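# Replace tarnished stack block with a clean heap block

## Task

Take the tarnished block out of the tall stack and put a clean block from the heap in its place; set the tarnished block down on the empty bench, then open the gripper so nothing is held at the end.

## Robot and tools

Robot: two arms, left_arm and right_arm, each ending in a parallel two-finger gripper. All reported poses share one scene frame with its origin on the table surface midway between the arms: +z is up, +x points out across the table, and left_arm sits on the +y side. The names left and right refer to the arms, not to image sides. Each gripper has its own axes: its fingers extend along its +z and close along its y. The reported end_effector_position is the point between the finger pads, roughly 1 cm short of the fingertips. Reported hand positions can be somewhat wrong, more so when an arm reaches far.

Rows. Every motion command uses a row of 14 numbers, each in [-1, 1], always covering both arms even if one stays still: dx, dy, dz, rx, ry, rz, opening for left_arm, then the same seven for right_arm. The first six of each arm are an offset (not a pose) from that gripper's measured pose, expressed in the gripper's own axes. Scale: 1.0 equals 0.6 m of translation or 180 degrees of rotation; rx, ry, rz form a single rotation vector. The opening is absolute, not an offset: +1 is fully open (0.094 m), -1 is closed.

execute_actions(actions): actions is a list of up to 15 actions; each action is a table of up to 15 rows, one row per 1/30 s control step. A table with fewer than 15 rows repeats its last row until 15 steps have passed. Every row in an action is an offset from the pose measured when that action began (for the first action of a call, the last pose reported in the scene), not from the previous row. An empty list returns the current state and images without moving.

move(target, speed, blocking): target is one 14-number row as above, its offsets measured from the pose in the latest result that shows one. Each gripper travels in a straight line toward its target, both finishing together, over 0.5 to 10 s; anything longer is cut off at 10 s before arriving. speed is the path's top speed in m/s, 0.002 to 0.5 (default 0.25); rotation is capped at twice that value in rad/s. Rotations go the short way. Paths ignore obstacles and the other arm. Grippers trail their path, can drift off it, and can exceed speed, especially with a nearly straight arm. Faster contacts and targets set deeper past a contact press harder. The opening is applied when the move starts. With blocking=false the call returns after 0.5 s while motion continues; until some result shows the move ended, execute_actions and further moves are rejected, so call wait or stop first. The result adds a move: line giving how it ended (done, off_target, moving, held, fault) and which limits acted, plus each gripper's distance from its target. If only one arm is named, the other finished fine. held as the ending means a safety check blocked that arm's final step; limits=paced means the sent pose was clipped; limits=held means some steps were blocked on the way, after which the arm may jump faster than speed.

wait(seconds): 0 to 10 s, lets the scene run with each arm holding its last command; a running move keeps going and the wait returns early when it ends. stop(): brakes a running move to rest; it needs braking distance, more at higher speed, and the fingers keep moving. zoom_image(camera, region): camera is cam_high, cam_left_wrist or cam_right_wrist; region is [x0, y0, x1, y1] in pixels of that camera's last full 504x504 image, origin at top-left, at most 504 by 504. finished_scene(scene): pass the number of the current scene to end it, once the goal is met and will stay met; this is irreversible and its result reports success and the next task.

Controller behaviour. Each control step the commanded pose is clamped to within 70 mm and 16 degrees of the measured pose, then damped inverse kinematics drives the joints, favouring position over orientation when both cannot be met. A distant target may need several actions; after an action the arm only carries on to its last clamped pose, so send the remainder next. Elbows stop just short of straight. Hand target lines show where each gripper is currently being driven. Motions usually end a centimetre or more off, typically low, and all-zero offsets can let an arm sag a little more each action: to keep an arm in place, in the first call of a reply send the offset back to where it should be, then zeros in later calls, aiming higher if it still sags. A pose unreachable line means the clearance check altered or blocked that arm's command. Joint ranges (rad): waist -2.880 to 2.880, shoulder 0.000 to 3.142, elbow 0.000 to 3.019, wrist pitch -1.693 to 1.571, wrist yaw -1.571 to 1.571, wrist roll -2.094 to 2.094.

Gripping. grip_measured reports finger opening on the same scale as the command; the last Joint positions value is the opening in metres. Each gripper may read up to about 1 mm off, consistently. To hold something, command about 0.03 below grip_measured for a firm grip, less for a gentler one. Pads push up to roughly 50 to 62 N, less for parts under about 2 mm thick, with a brief spike on first contact.

Cameras: cam_high, cam_left_wrist, cam_right_wrist, in that order, each 504x504.

Avoid: knocking or placing anything off the table (fails the task), arms colliding or pressing on each other (can end the scene), drops, slips, slams and hard pushes. Expect occasional tugs on held parts or nudges to loose objects. Holding loads heats motors; a MOTOR HOT line appears from 85 °C, and at 100 °C the arm releases and falls (OVER-TEMPERATURE FAULT). The robot keeps its last command while replies are being written, so keep loads short and motions smooth.

Each tool is called after ">>>" as a command line: name --argument value for each argument, lists and objects as JSON in quotes; but a table of rows of numbers goes row by row, as --pt "numbers of a row", without its own name.

## Session

>>> execute_actions --actions '[]'

Scene clock: 0.00 s.
left_arm: end_effector_position=(+0.6986, -0.3005, +0.1650) grip_measured=+1.000 end_effector_quat_wxyz=(+0.666, +0.573, +0.363, -0.310) | right_arm: end_effector_position=(+0.3680, -0.5108, +0.2768) grip_measured=+1.000 end_effector_quat_wxyz=(+0.012, +0.208, +0.978, -0.003)
Joint positions: left_arm=[-0.732  2.422  1.909  0.644  0.912  0.465  0.094] | right_arm=[-0.252  1.397  1.416 -1.565  0.002  0.067  0.094]
Joint velocities: left_arm=[-0.005 -0.005  0.017 -0.012  0.007 -0.037  0.   ] | right_arm=[ 0.005 -0.005  0.007  0.012  0.007  0.007  0.   ]
Motor temperatures (°C, as the motors report them): left_arm=[23 24 23 24 21 20] | right_arm=[22 24 24 24 20 23]
Hand target (left_arm): +0.702, -0.303, +0.189; +0.679, +0.571, +0.347, -0.303
Hand target (right_arm): +0.373, -0.513, +0.286; +0.024, +0.208, +0.978, -0.004

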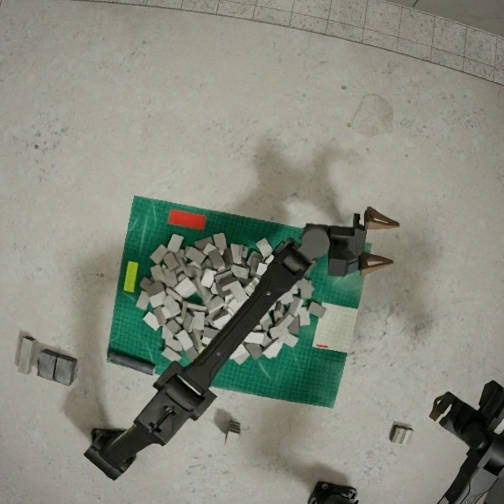

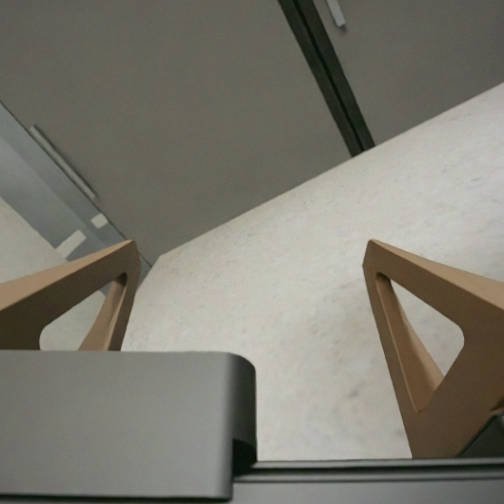

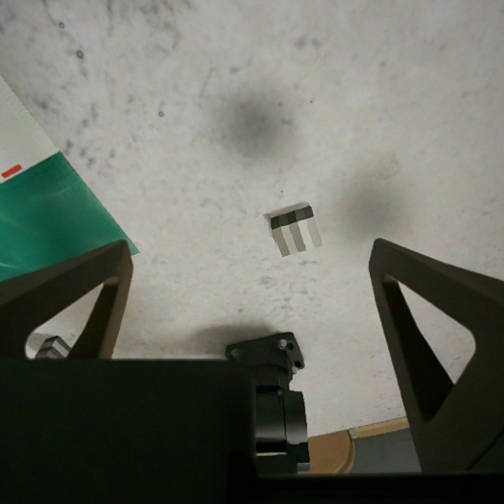

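>>> move --target '[-0.405,-0.09,-0.94,0,0,0,1,0,0,0,0,0,0,1]' --speed 0.35

>>> zoom_image --camera "cam_high" --region '[130, 300, 330, 480]'

Scene clock: 2.63 s.
left_arm: end_effector_position=(+0.4489, +0.2488, +0.2923) grip_measured=+1.000 end_effector_quat_wxyz=(+0.675, +0.540, +0.458, -0.206) | right_arm: end_effector_position=(+0.3680, -0.5108, +0.2768) grip_measured=+1.000 end_effector_quat_wxyz=(+0.012, +0.208, +0.978, -0.003)
Joint positions: left_arm=[0.206 1.468 0.717 1.316 1.577 0.006 0.094] | right_arm=[-0.252  1.397  1.416 -1.565  0.002  0.067  0.094]
Joint velocities: left_arm=[-0.005 -0.005 -0.007  0.002 -0.066 -0.037  0.   ] | right_arm=[-0.015 -0.005  0.017 -0.017  0.007 -0.066  0.   ]
Motor temperatures (°C, as the motors report them): left_arm=[23 24 23 24 21 20] | right_arm=[22 25 25 24 20 23]
Hand target (left_arm): +0.446, +0.246, +0.292; +0.672, +0.537, +0.462, -0.214
Hand target (right_arm): +0.368, -0.511, +0.277; +0.012, +0.208, +0.978, -0.003
Off the commanded pose (left_arm): 0.003 m, 17 deg; orientation clipped at the last step of the last action.
Off the commanded pose (right_arm): 0.000 m, 0 deg.
joint sent to its limit (left arm) — the command would take joint 5 (wrist yaw) past its upper limit, so that joint was sent only as far as its limit.
move: off_target (left_arm); limits=paced

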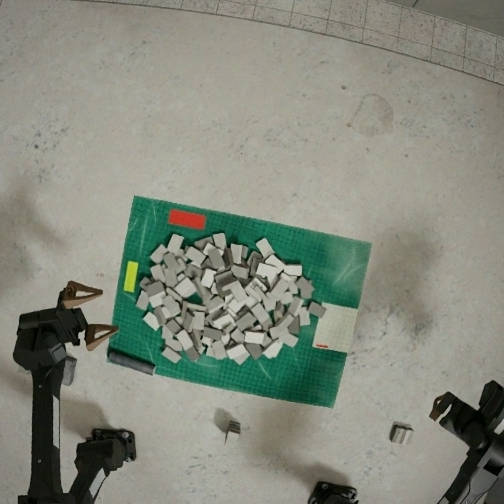

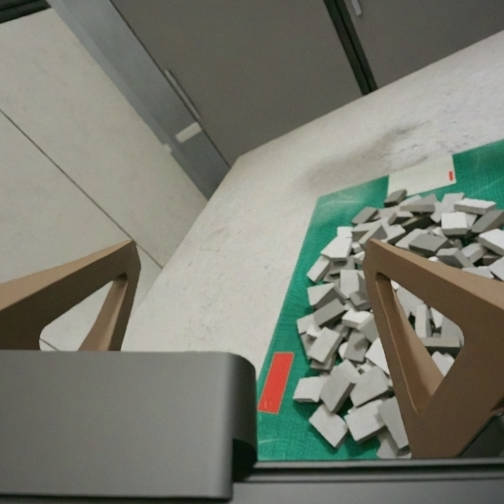

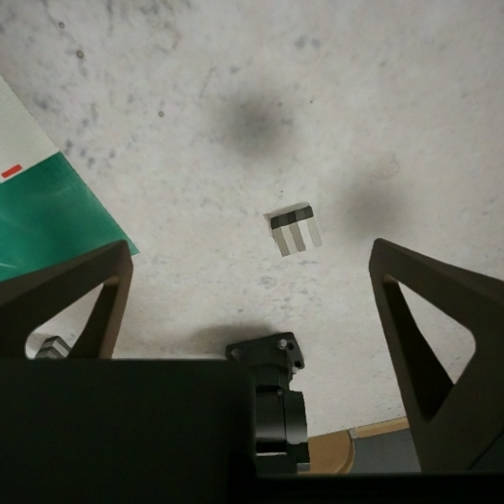

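Region (130, 300, 330, 480) of cam_high's 504x504 image, scaled by 2.520, with more detail than that image has; it fills the top 454 rows of this view, and the rest is white.

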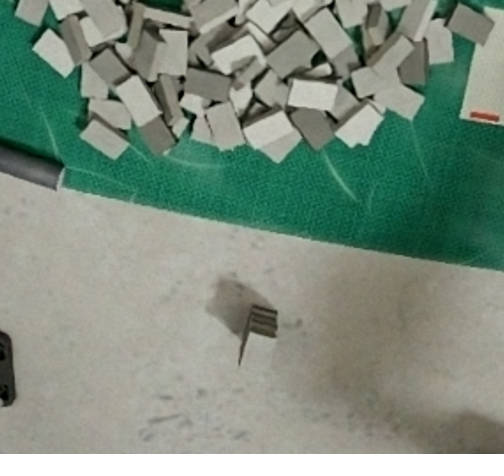

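>>> move --target '[0,0,0,0,0,0,1,0.584,0.59,0.12,0,0,-0.133,1]' --speed 0.35

Scene clock: 4.93 s.
left_arm: end_effector_position=(+0.4489, +0.2488, +0.2923) grip_measured=+1.000 end_effector_quat_wxyz=(+0.675, +0.540, +0.459, -0.207) | right_arm: end_effector_position=(+0.1788, -0.0554, +0.1878) grip_measured=+1.000 end_effector_quat_wxyz=(-0.007, -0.007, +1.000, -0.010)
Joint positions: left_arm=[0.206 1.468 0.717 1.316 1.577 0.004 0.094] | right_arm=[ 1.11   1.343  1.129 -1.381 -0.001  0.997  0.094]
Joint velocities: left_arm=[ 0.005 -0.005 -0.007  0.002 -0.037 -0.051  0.   ] | right_arm=[-0.005 -0.005 -0.002  0.007 -0.037  0.007  0.   ]
Motor temperatures (°C, as the motors report them): left_arm=[23 24 23 24 21 20] | right_arm=[22 25 25 24 20 23]
Hand target (left_arm): +0.449, +0.249, +0.292; +0.675, +0.540, +0.458, -0.206
Hand target (right_arm): +0.188, -0.044, +0.205; +0.007, +0.000, +1.000, +0.010
Off the commanded pose (left_arm): 0.000 m, 0 deg.
Off the commanded pose (right_arm): 0.019 m, 2 deg.
move: off_target (right_arm)

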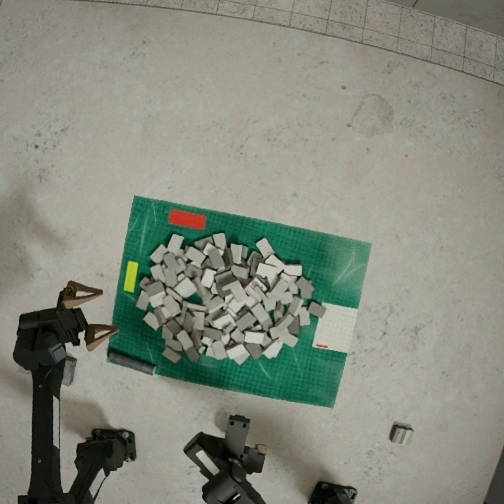

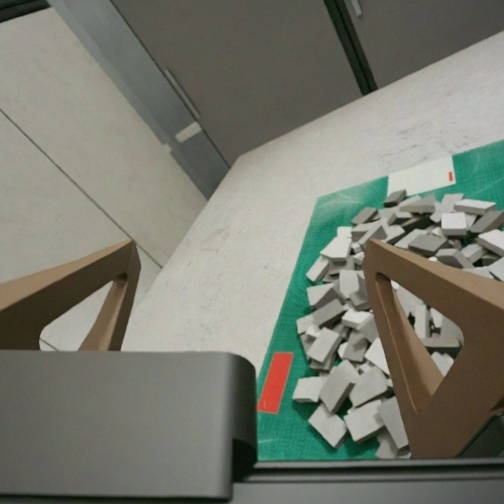

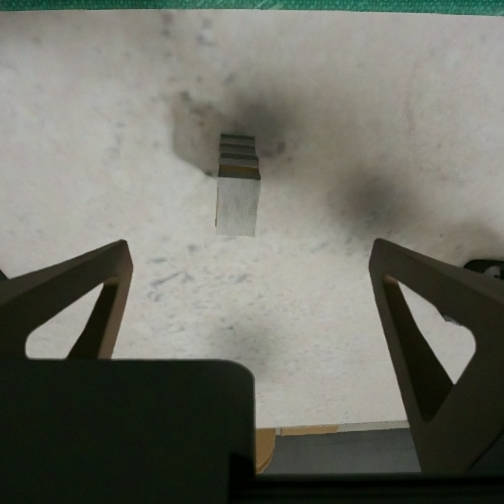

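>>> move --target '[0,0,0,0,0,0,1,0.03,0.022,0.12,-0.006,0,0.012,0.3]' --speed 0.12

>>> zoom_image --camera "cam_right_wrist" --region '[150, 120, 350, 320]'

Scene clock: 6.07 s.
left_arm: end_effector_position=(+0.4489, +0.2488, +0.2923) grip_measured=+1.000 end_effector_quat_wxyz=(+0.675, +0.540, +0.459, -0.207) | right_arm: end_effector_position=(+0.1605, -0.0498, +0.1163) grip_measured=+0.302 end_effector_quat_wxyz=(-0.008, +0.012, +1.000, -0.004)
Joint positions: left_arm=[0.206 1.468 0.717 1.316 1.577 0.004 0.094] | right_arm=[ 1.156  1.386  0.974 -1.174 -0.011  1.08   0.061]
Joint velocities: left_arm=[-0.015  0.005 -0.012 -0.017 -0.007 -0.007  0.   ] | right_arm=[-0.005 -0.005 -0.002 -0.022 -0.007 -0.037  0.   ]
Motor temperatures (°C, as the motors report them): left_arm=[23 24 23 24 21 20] | right_arm=[22 25 25 24 20 23]
Hand target (left_arm): +0.449, +0.249, +0.292; +0.675, +0.540, +0.459, -0.207
Hand target (right_arm): +0.159, -0.044, +0.116; -0.007, +0.012, +1.000, -0.000
Off the commanded pose (left_arm): 0.000 m, 0 deg.
Off the commanded pose (right_arm): 0.006 m, 0 deg.
move: done

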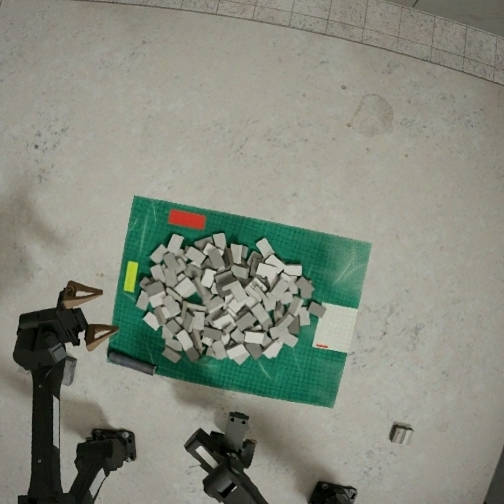

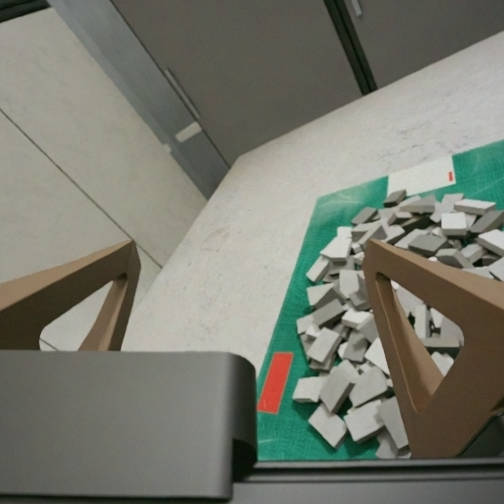

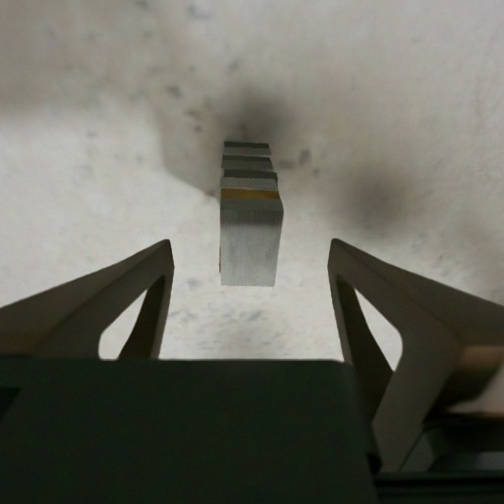

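Region (150, 120, 350, 320) of cam_right_wrist's 504x504 image, scaled by 2.520, with more detail than that image has.

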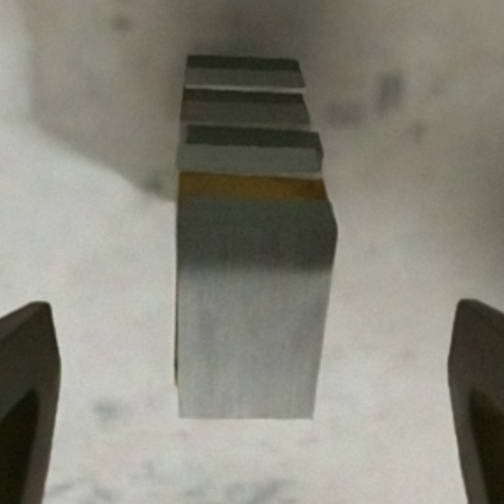

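>>> move --target '[0,0,0,0,0,0,1,0.012,0.004,0.035,0,0,0,-0.15]' --speed 0.05

>>> zoom_image --camera "cam_right_wrist" --region '[150, 120, 350, 320]'

Scene clock: 7.13 s.
left_arm: end_effector_position=(+0.4489, +0.2488, +0.2923) grip_measured=+1.000 end_effector_quat_wxyz=(+0.675, +0.540, +0.459, -0.207) | right_arm: end_effector_position=(+0.1550, -0.0519, +0.0983) grip_measured=-0.148 end_effector_quat_wxyz=(-0.009, +0.013, +1.000, -0.005)
Joint positions: left_arm=[0.206 1.468 0.717 1.316 1.577 0.004 0.094] | right_arm=[ 1.166  1.397  0.932 -1.123 -0.011  1.092  0.04 ]
Joint velocities: left_arm=[ 0.005 -0.015 -0.007 -0.017 -0.066 -0.022  0.   ] | right_arm=[-0.005 -0.015  0.007 -0.007 -0.007 -0.037  0.001]
Motor temperatures (°C, as the motors report them): left_arm=[23 24 23 24 21 20] | right_arm=[22 25 25 24 20 23]
Hand target (left_arm): +0.449, +0.249, +0.292; +0.675, +0.540, +0.459, -0.207
Hand target (right_arm): +0.153, -0.048, +0.095; -0.009, +0.012, +1.000, -0.004
Off the commanded pose (left_arm): 0.000 m, 0 deg.
Off the commanded pose (right_arm): 0.006 m, 0 deg.
move: done

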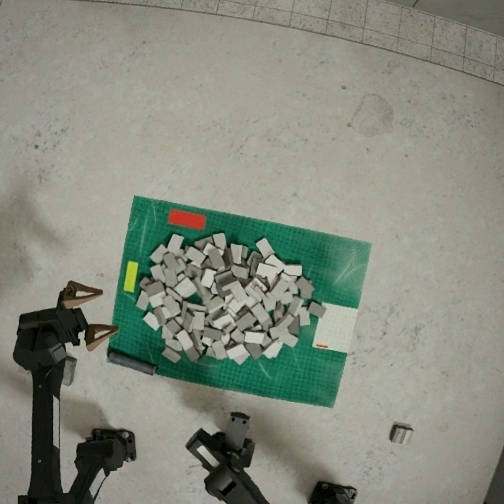

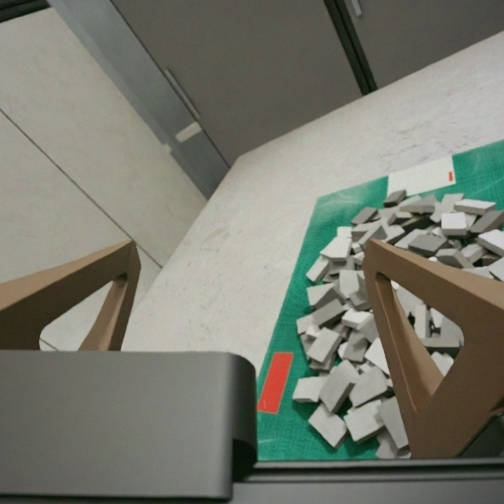

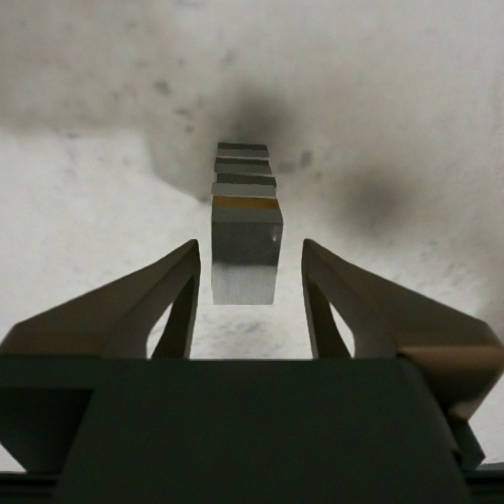

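Region (150, 120, 350, 320) of cam_right_wrist's 504x504 image, scaled by 2.520, with more detail than that image has.

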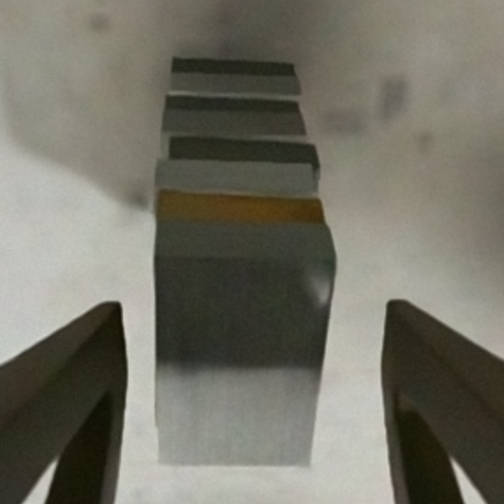

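>>> move --target '[0,0,0,0,0,0,1,0,0.012,0.004,0,0,0,-0.15]' --speed 0.03

>>> move --target '[0,0,0,0,0,0,1,0,0,0,0,0,0,-0.55]'

Scene clock: 8.03 s.
left_arm: end_effector_position=(+0.4489, +0.2488, +0.2923) grip_measured=+1.000 end_effector_quat_wxyz=(+0.675, +0.540, +0.459, -0.207) | right_arm: end_effector_position=(+0.1549, -0.0522, +0.0956) grip_measured=-0.148 end_effector_quat_wxyz=(-0.010, +0.013, +1.000, -0.008)
Joint positions: left_arm=[0.206 1.468 0.717 1.316 1.577 0.004 0.094] | right_arm=[ 1.166  1.405  0.932 -1.123 -0.011  1.093  0.04 ]
Joint velocities: left_arm=[-0.005 -0.005 -0.002 -0.007  0.066 -0.095  0.   ] | right_arm=[-0.005 -0.005  0.002 -0.012 -0.007 -0.066  0.   ]
Motor temperatures (°C, as the motors report them): left_arm=[23 24 23 24 21 20] | right_arm=[22 25 25 24 20 23]
Hand target (left_arm): +0.449, +0.249, +0.292; +0.675, +0.540, +0.459, -0.207
Hand target (right_arm): +0.155, -0.045, +0.096; -0.009, +0.013, +1.000, -0.005
Off the commanded pose (left_arm): 0.000 m, 0 deg.
Off the commanded pose (right_arm): 0.007 m, 0 deg.
move: done

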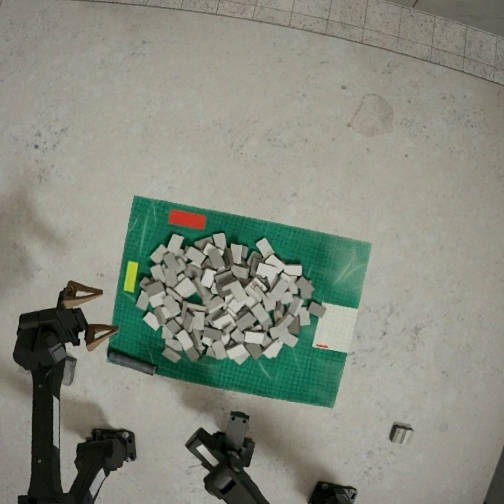

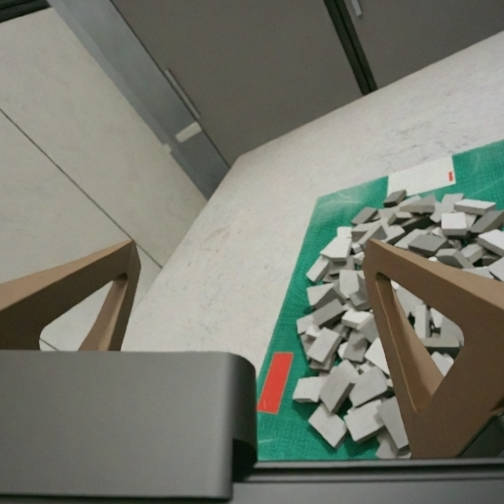

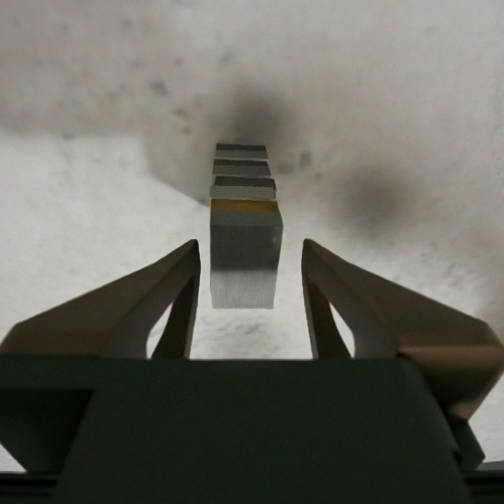

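Scene clock: 8.53 s.
left_arm: end_effector_position=(+0.4489, +0.2488, +0.2923) grip_measured=+1.000 end_effector_quat_wxyz=(+0.675, +0.540, +0.459, -0.207) | right_arm: end_effector_position=(+0.1548, -0.0523, +0.0955) grip_measured=-0.496 end_effector_quat_wxyz=(-0.011, +0.013, +1.000, -0.009)
Joint positions: left_arm=[0.206 1.468 0.717 1.316 1.577 0.004 0.094] | right_arm=[ 1.166  1.405  0.932 -1.123 -0.011  1.093  0.024]
Joint velocities: left_arm=[ 0.005 -0.005  0.002 -0.012  0.037  0.007  0.   ] | right_arm=[-0.024 -0.015 -0.017  0.002  0.007  0.007 -0.002]
Motor temperatures (°C, as the motors report them): left_arm=[23 24 23 24 21 20] | right_arm=[22 25 25 24 20 23]
Hand target (left_arm): +0.449, +0.249, +0.292; +0.675, +0.540, +0.459, -0.207
Hand target (right_arm): +0.155, -0.052, +0.096; -0.011, +0.013, +1.000, -0.008
Off the commanded pose (left_arm): 0.000 m, 0 deg.
Off the commanded pose (right_arm): 0.000 m, 0 deg.
move: done

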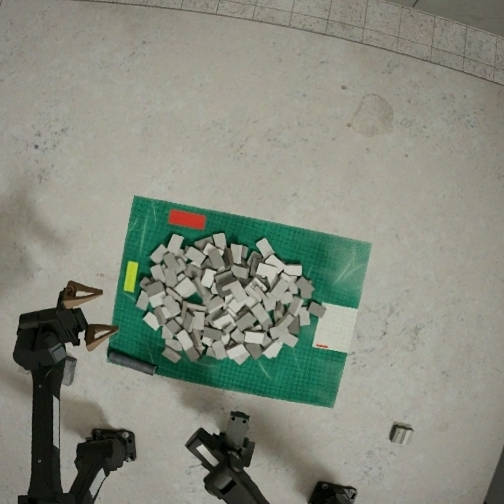

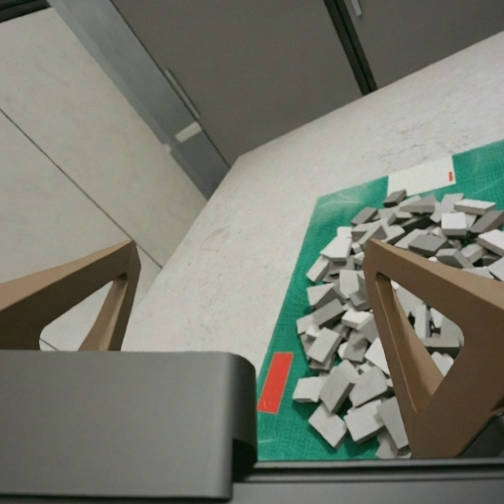

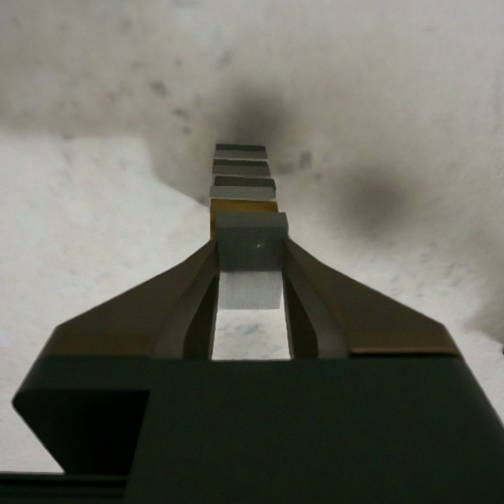

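>>> move --target '[0,0,0,0,0,0,1,0,0.015,-0.08,0,0,0,-0.535]' --speed 0.1

>>> move --target '[0,0,0,0,0,0,1,0,0.16,-0.02,-0.01,0,0,-0.535]' --speed 0.2

>>> move --target '[0,0,0,0,0,0,1,0,0.01,0.13,-0.008,0,0,-0.535]' --speed 0.12

Scene clock: 9.53 s.
left_arm: end_effector_position=(+0.4489, +0.2488, +0.2923) grip_measured=+1.000 end_effector_quat_wxyz=(+0.675, +0.540, +0.459, -0.207) | right_arm: end_effector_position=(+0.1535, -0.0547, +0.1281) grip_measured=-0.496 end_effector_quat_wxyz=(-0.019, +0.014, +0.999, -0.024)
Joint positions: left_arm=[0.206 1.468 0.717 1.316 1.577 0.004 0.094] | right_arm=[ 1.166  1.382  1.001 -1.25  -0.011  1.094  0.024]
Joint velocities: left_arm=[ 0.005 -0.015  0.002 -0.012  0.007  0.007  0.   ] | right_arm=[-0.005 -0.015 -0.007  0.002 -0.022 -0.022  0.   ]
Motor temperatures (°C, as the motors report them): left_arm=[23 24 23 24 21 20] | right_arm=[22 25 25 24 20 23]
Hand target (left_arm): +0.449, +0.249, +0.292; +0.675, +0.540, +0.459, -0.207
Hand target (right_arm): +0.156, -0.043, +0.143; -0.011, +0.013, +1.000, -0.008
Off the commanded pose (left_arm): 0.000 m, 0 deg.
Off the commanded pose (right_arm): 0.020 m, 2 deg.
move: off_target (right_arm)

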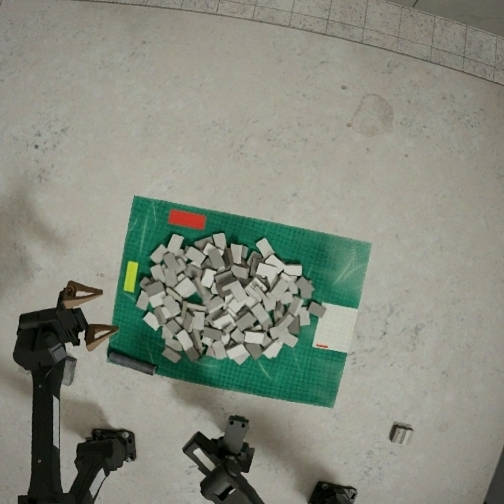

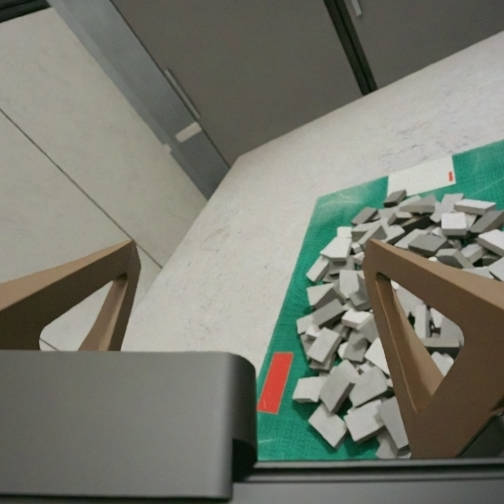

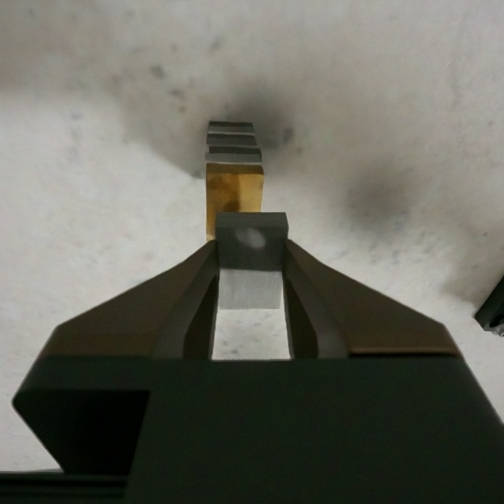

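Scene clock: 10.40 s.
left_arm: end_effector_position=(+0.4489, +0.2488, +0.2923) grip_measured=+1.000 end_effector_quat_wxyz=(+0.675, +0.540, +0.459, -0.207) | right_arm: end_effector_position=(+0.1529, +0.0284, +0.1233) grip_measured=-0.496 end_effector_quat_wxyz=(-0.024, +0.012, +0.999, -0.020)
Joint positions: left_arm=[0.206 1.468 0.717 1.316 1.577 0.004 0.094] | right_arm=[ 1.253  1.572  1.196 -1.25  -0.029  1.177  0.024]
Joint velocities: left_arm=[-0.024 -0.024 -0.017 -0.002  0.037  0.007  0.   ] | right_arm=[-0.005  0.015 -0.022 -0.007  0.037  0.022  0.001]
Motor temperatures (°C, as the motors report them): left_arm=[23 24 23 24 21 20] | right_arm=[22 25 26 24 20 23]
Hand target (left_arm): +0.449, +0.249, +0.292; +0.675, +0.540, +0.459, -0.207
Hand target (right_arm): +0.155, +0.041, +0.135; -0.020, +0.014, +1.000, -0.007
Off the commanded pose (left_arm): 0.000 m, 0 deg.
Off the commanded pose (right_arm): 0.018 m, 2 deg.
move: off_target (right_arm)

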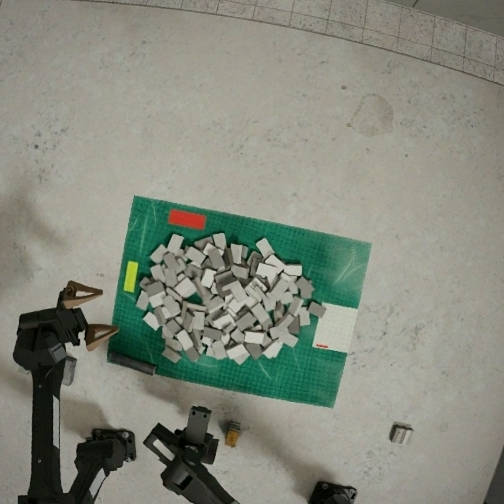

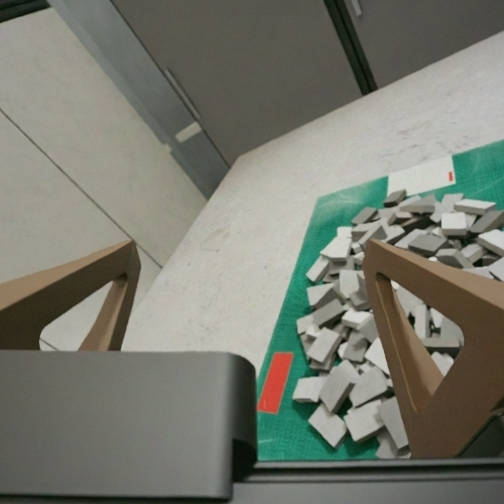

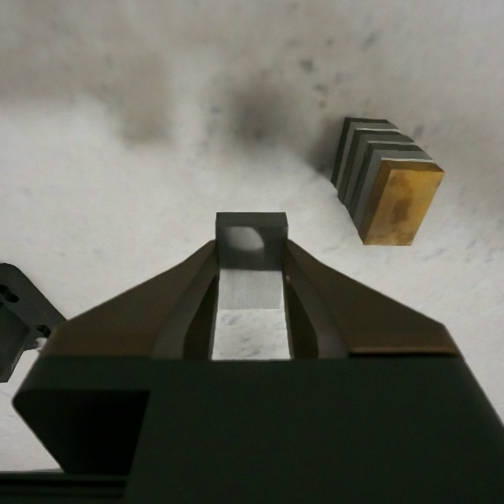

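Scene clock: 11.40 s.
left_arm: end_effector_position=(+0.4489, +0.2488, +0.2923) grip_measured=+1.000 end_effector_quat_wxyz=(+0.675, +0.540, +0.459, -0.207) | right_arm: end_effector_position=(+0.1500, +0.0250, +0.0440) grip_measured=-0.496 end_effector_quat_wxyz=(-0.025, +0.012, +1.000, -0.014)
Joint positions: left_arm=[0.206 1.468 0.717 1.316 1.577 0.004 0.094] | right_arm=[ 1.253  1.655  1.065 -1.025 -0.036  1.177  0.024]
Joint velocities: left_arm=[-0.005 -0.015 -0.012 -0.002  0.051  0.037  0.   ] | right_arm=[-0.005 -0.015  0.007 -0.002 -0.051  0.081 -0.   ]
Motor temperatures (°C, as the motors report them): left_arm=[23 24 23 24 21 20] | right_arm=[22 25 26 24 20 23]
Hand target (left_arm): +0.449, +0.249, +0.292; +0.675, +0.540, +0.459, -0.207
Hand target (right_arm): +0.149, +0.031, +0.045; -0.024, +0.012, +1.000, -0.007
Off the commanded pose (left_arm): 0.000 m, 0 deg.
Off the commanded pose (right_arm): 0.006 m, 1 deg.
move: done

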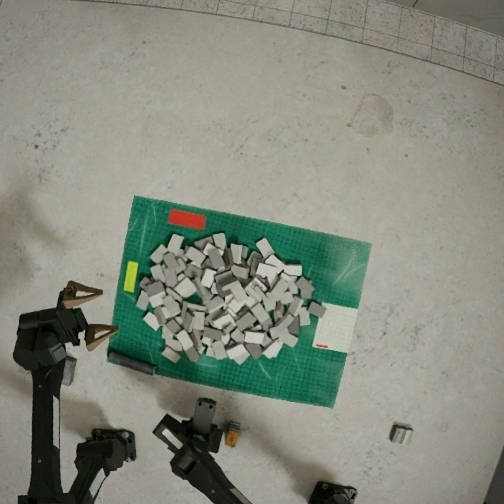

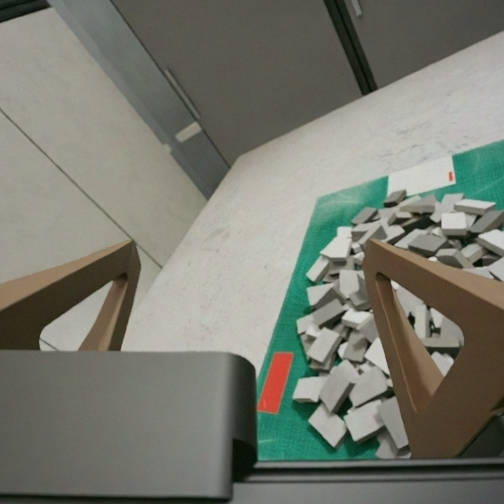

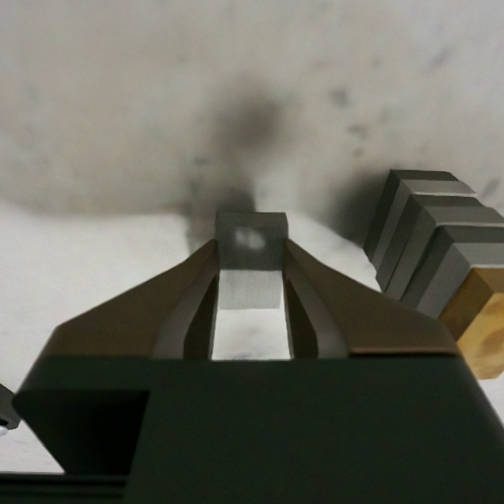

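>>> move --target '[0,0,0,0,0,0,1,0,0.04,0.045,-0.009,-0.008,0,-0.535]' --speed 0.04

Scene clock: 13.33 s.
left_arm: end_effector_position=(+0.4489, +0.2488, +0.2923) grip_measured=+1.000 end_effector_quat_wxyz=(+0.675, +0.540, +0.459, -0.207) | right_arm: end_effector_position=(+0.1519, +0.0388, +0.0253) grip_measured=-0.496 end_effector_quat_wxyz=(-0.014, +0.015, +1.000, -0.002)
Joint positions: left_arm=[0.206 1.468 0.717 1.316 1.577 0.004 0.094] | right_arm=[ 1.267  1.698  1.064 -0.951 -0.024  1.196  0.024]
Joint velocities: left_arm=[-0.005 -0.015  0.007  0.007  0.022  0.037  0.   ] | right_arm=[-0.005 -0.005 -0.017  0.012 -0.022 -0.007 -0.   ]
Motor temperatures (°C, as the motors report them): left_arm=[23 24 23 24 21 20] | right_arm=[22 25 26 24 20 23]
Hand target (left_arm): +0.449, +0.249, +0.292; +0.675, +0.540, +0.459, -0.207
Hand target (right_arm): +0.149, +0.048, +0.016; -0.013, +0.012, +1.000, +0.000
Off the commanded pose (left_arm): 0.000 m, 0 deg.
Off the commanded pose (right_arm): 0.013 m, 0 deg.
move: off_target (right_arm)

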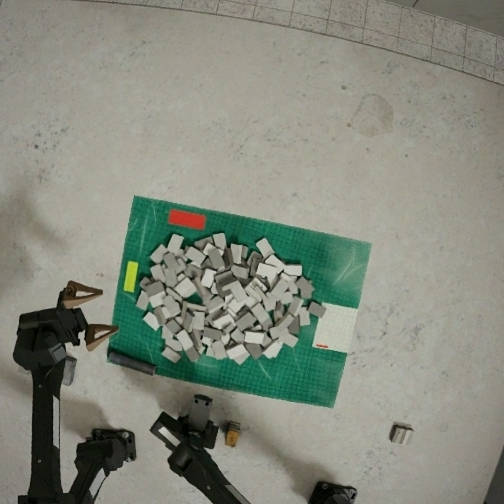

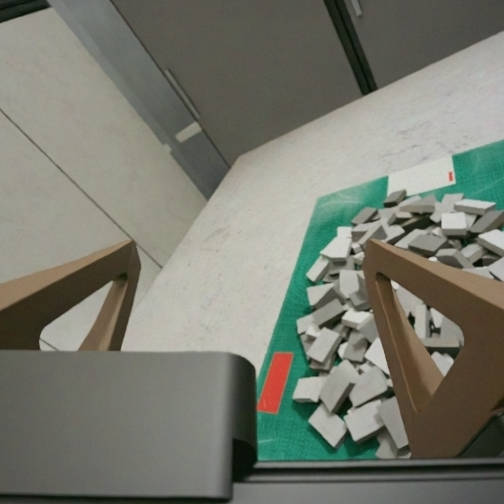

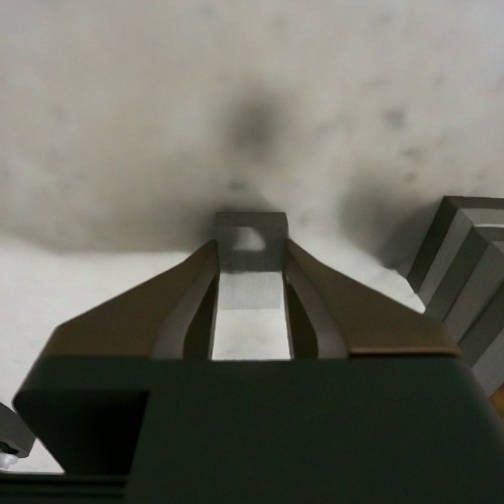

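>>> move --target '[0,0,0,0,0,0,1,0,0,0,0,0,0,-0.1]'

>>> move --target '[0,0,0,0,0,0,1,0,0.015,-0.19,0,0,0,-0.1]' --speed 0.2

>>> move --target '[0,0,0,0,0,0,1,-0.012,-0.128,0,-0.008,0,0,-0.1]' --speed 0.2

Scene clock: 14.27 s.
left_arm: end_effector_position=(+0.4489, +0.2488, +0.2923) grip_measured=+1.000 end_effector_quat_wxyz=(+0.675, +0.540, +0.459, -0.207) | right_arm: end_effector_position=(+0.1518, +0.0385, +0.0252) grip_measured=-0.102 end_effector_quat_wxyz=(-0.014, +0.015, +1.000, -0.002)
Joint positions: left_arm=[0.206 1.468 0.717 1.316 1.577 0.004 0.094] | right_arm=[ 1.267  1.697  1.062 -0.951 -0.024  1.197  0.042]
Joint velocities: left_arm=[-0.015  0.005 -0.002 -0.022 -0.037  0.007  0.   ] | right_arm=[-0.005 -0.005  0.012  0.007 -0.081 -0.037  0.001]
Motor temperatures (°C, as the motors report them): left_arm=[23 24 24 24 21 20] | right_arm=[22 25 26 24 20 23]
Hand target (left_arm): +0.449, +0.249, +0.292; +0.675, +0.540, +0.459, -0.207
Hand target (right_arm): +0.152, +0.039, +0.025; -0.014, +0.015, +1.000, -0.002
Off the commanded pose (left_arm): 0.000 m, 0 deg.
Off the commanded pose (right_arm): 0.000 m, 0 deg.
move: done

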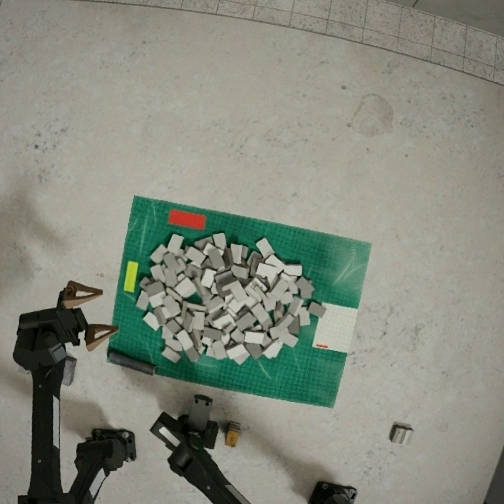

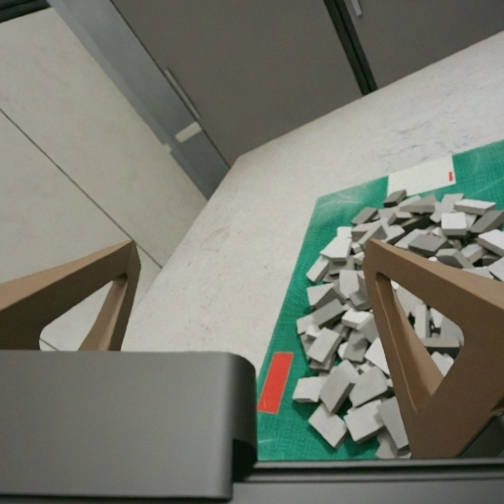

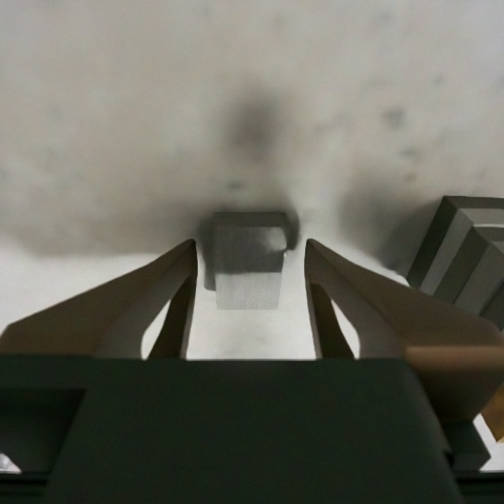

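Scene clock: 15.23 s.
left_arm: end_effector_position=(+0.4489, +0.2488, +0.2923) grip_measured=+1.000 end_effector_quat_wxyz=(+0.675, +0.540, +0.459, -0.207) | right_arm: end_effector_position=(+0.1525, +0.0402, +0.1303) grip_measured=-0.102 end_effector_quat_wxyz=(-0.017, +0.015, +1.000, -0.010)
Joint positions: left_arm=[0.206 1.468 0.717 1.316 1.577 0.004 0.094] | right_arm=[ 1.267  1.578  1.223 -1.248 -0.024  1.197  0.042]
Joint velocities: left_arm=[-0.005 -0.015 -0.002 -0.002 -0.037 -0.051  0.   ] | right_arm=[ 0.015 -0.015 -0.012 -0.017  0.022 -0.051 -0.001]
Motor temperatures (°C, as the motors report them): left_arm=[23 24 24 24 21 20] | right_arm=[22 25 26 24 20 23]
Hand target (left_arm): +0.449, +0.249, +0.292; +0.675, +0.540, +0.459, -0.207
Hand target (right_arm): +0.156, +0.049, +0.139; -0.014, +0.015, +1.000, -0.002
Off the commanded pose (left_arm): 0.000 m, 0 deg.
Off the commanded pose (right_arm): 0.012 m, 1 deg.
move: off_target (right_arm)

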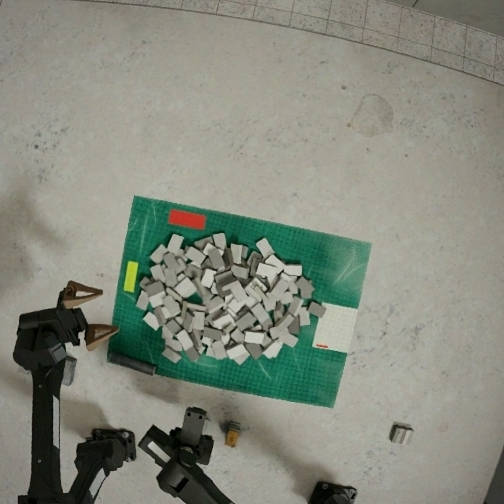

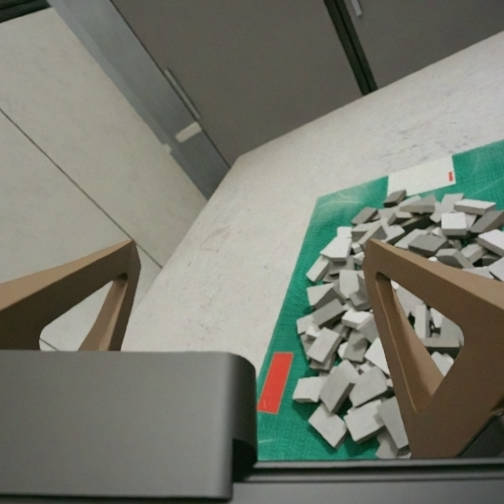

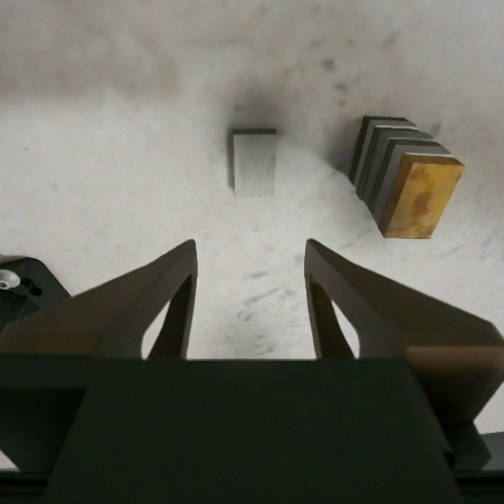

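Scene clock: 16.10 s.
left_arm: end_effector_position=(+0.4489, +0.2488, +0.2923) grip_measured=+1.000 end_effector_quat_wxyz=(+0.675, +0.540, +0.459, -0.207) | right_arm: end_effector_position=(+0.1559, -0.0393, +0.1328) grip_measured=-0.102 end_effector_quat_wxyz=(-0.017, +0.019, +1.000, -0.003)
Joint positions: left_arm=[0.206 1.468 0.717 1.316 1.577 0.004 0.094] | right_arm=[ 1.173  1.39   1.024 -1.225 -0.027  1.111  0.042]
Joint velocities: left_arm=[-0.005  0.005 -0.007 -0.007 -0.022 -0.154  0.   ] | right_arm=[-0.005 -0.024  0.007 -0.002  0.022 -0.007  0.001]
Motor temperatures (°C, as the motors report them): left_arm=[23 24 24 24 21 20] | right_arm=[22 25 26 24 20 23]
Hand target (left_arm): +0.449, +0.249, +0.292; +0.675, +0.540, +0.459, -0.207
Hand target (right_arm): +0.158, -0.037, +0.132; -0.016, +0.015, +1.000, +0.002
Off the commanded pose (left_arm): 0.000 m, 0 deg.
Off the commanded pose (right_arm): 0.003 m, 1 deg.
move: done

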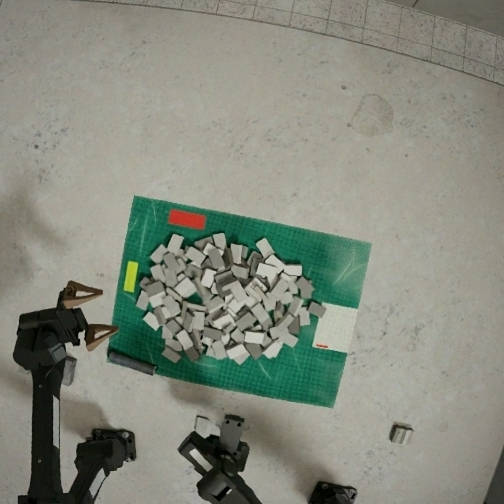

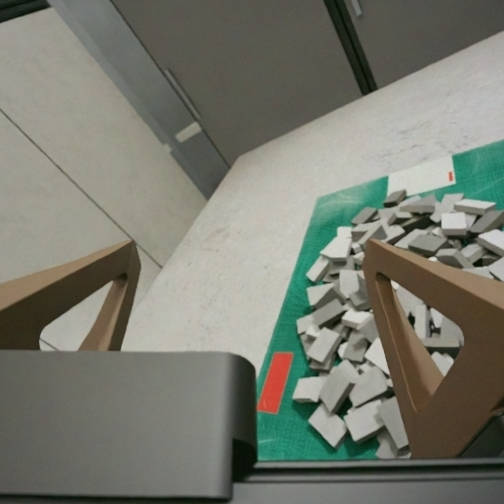

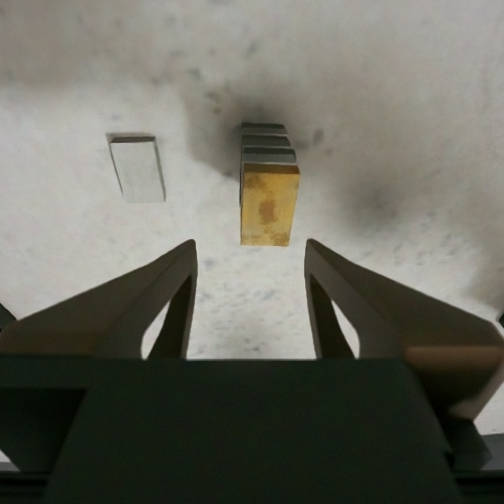

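>>> move --target '[0,0,0,0,0,0,1,-0.006,-0.009,0.081,0,-0.004,0,-0.1]' --speed 0.06

Scene clock: 17.33 s.
left_arm: end_effector_position=(+0.4489, +0.2488, +0.2923) grip_measured=+1.000 end_effector_quat_wxyz=(+0.675, +0.540, +0.459, -0.207) | right_arm: end_effector_position=(+0.1537, -0.0465, +0.0867) grip_measured=-0.102 end_effector_quat_wxyz=(-0.012, +0.018, +1.000, -0.003)
Joint positions: left_arm=[0.206 1.468 0.717 1.316 1.577 0.004 0.094] | right_arm=[ 1.173  1.424  0.925 -1.089 -0.019  1.109  0.042]
Joint velocities: left_arm=[-0.005 -0.005 -0.007  0.002  0.081  0.051  0.   ] | right_arm=[-0.005  0.005  0.002 -0.002  0.022  0.007 -0.001]
Motor temperatures (°C, as the motors report them): left_arm=[23 24 24 24 21 20] | right_arm=[22 25 26 24 20 23]
Hand target (left_arm): +0.449, +0.249, +0.292; +0.675, +0.540, +0.459, -0.207
Hand target (right_arm): +0.158, -0.045, +0.084; -0.010, +0.019, +1.000, -0.003
Off the commanded pose (left_arm): 0.000 m, 0 deg.
Off the commanded pose (right_arm): 0.005 m, 0 deg.
move: done

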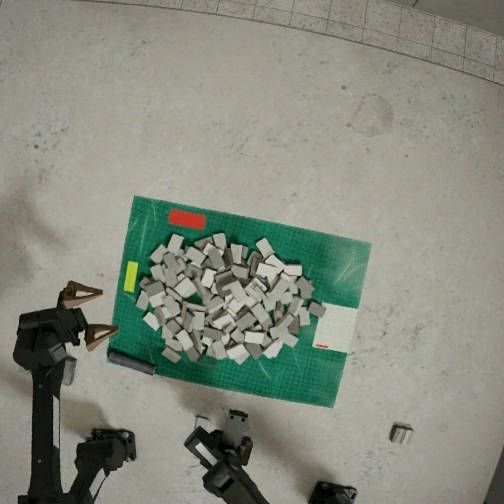

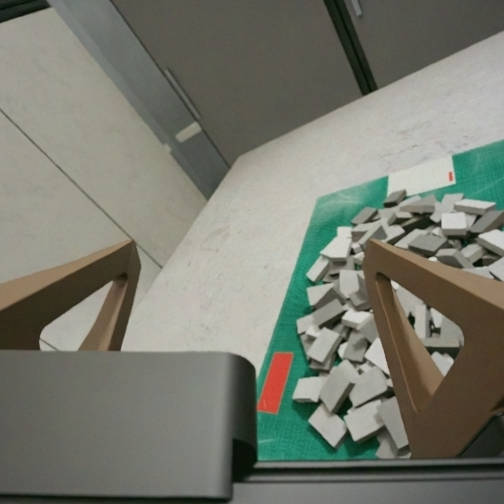

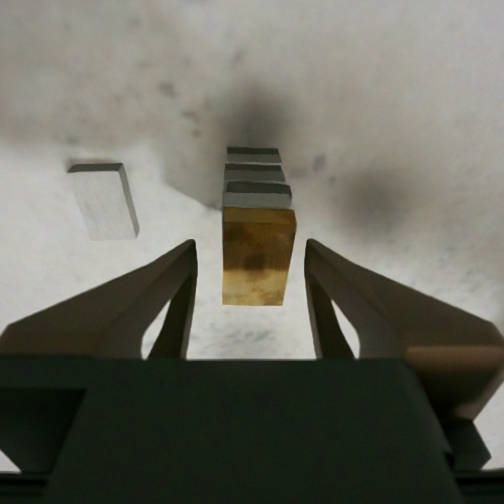

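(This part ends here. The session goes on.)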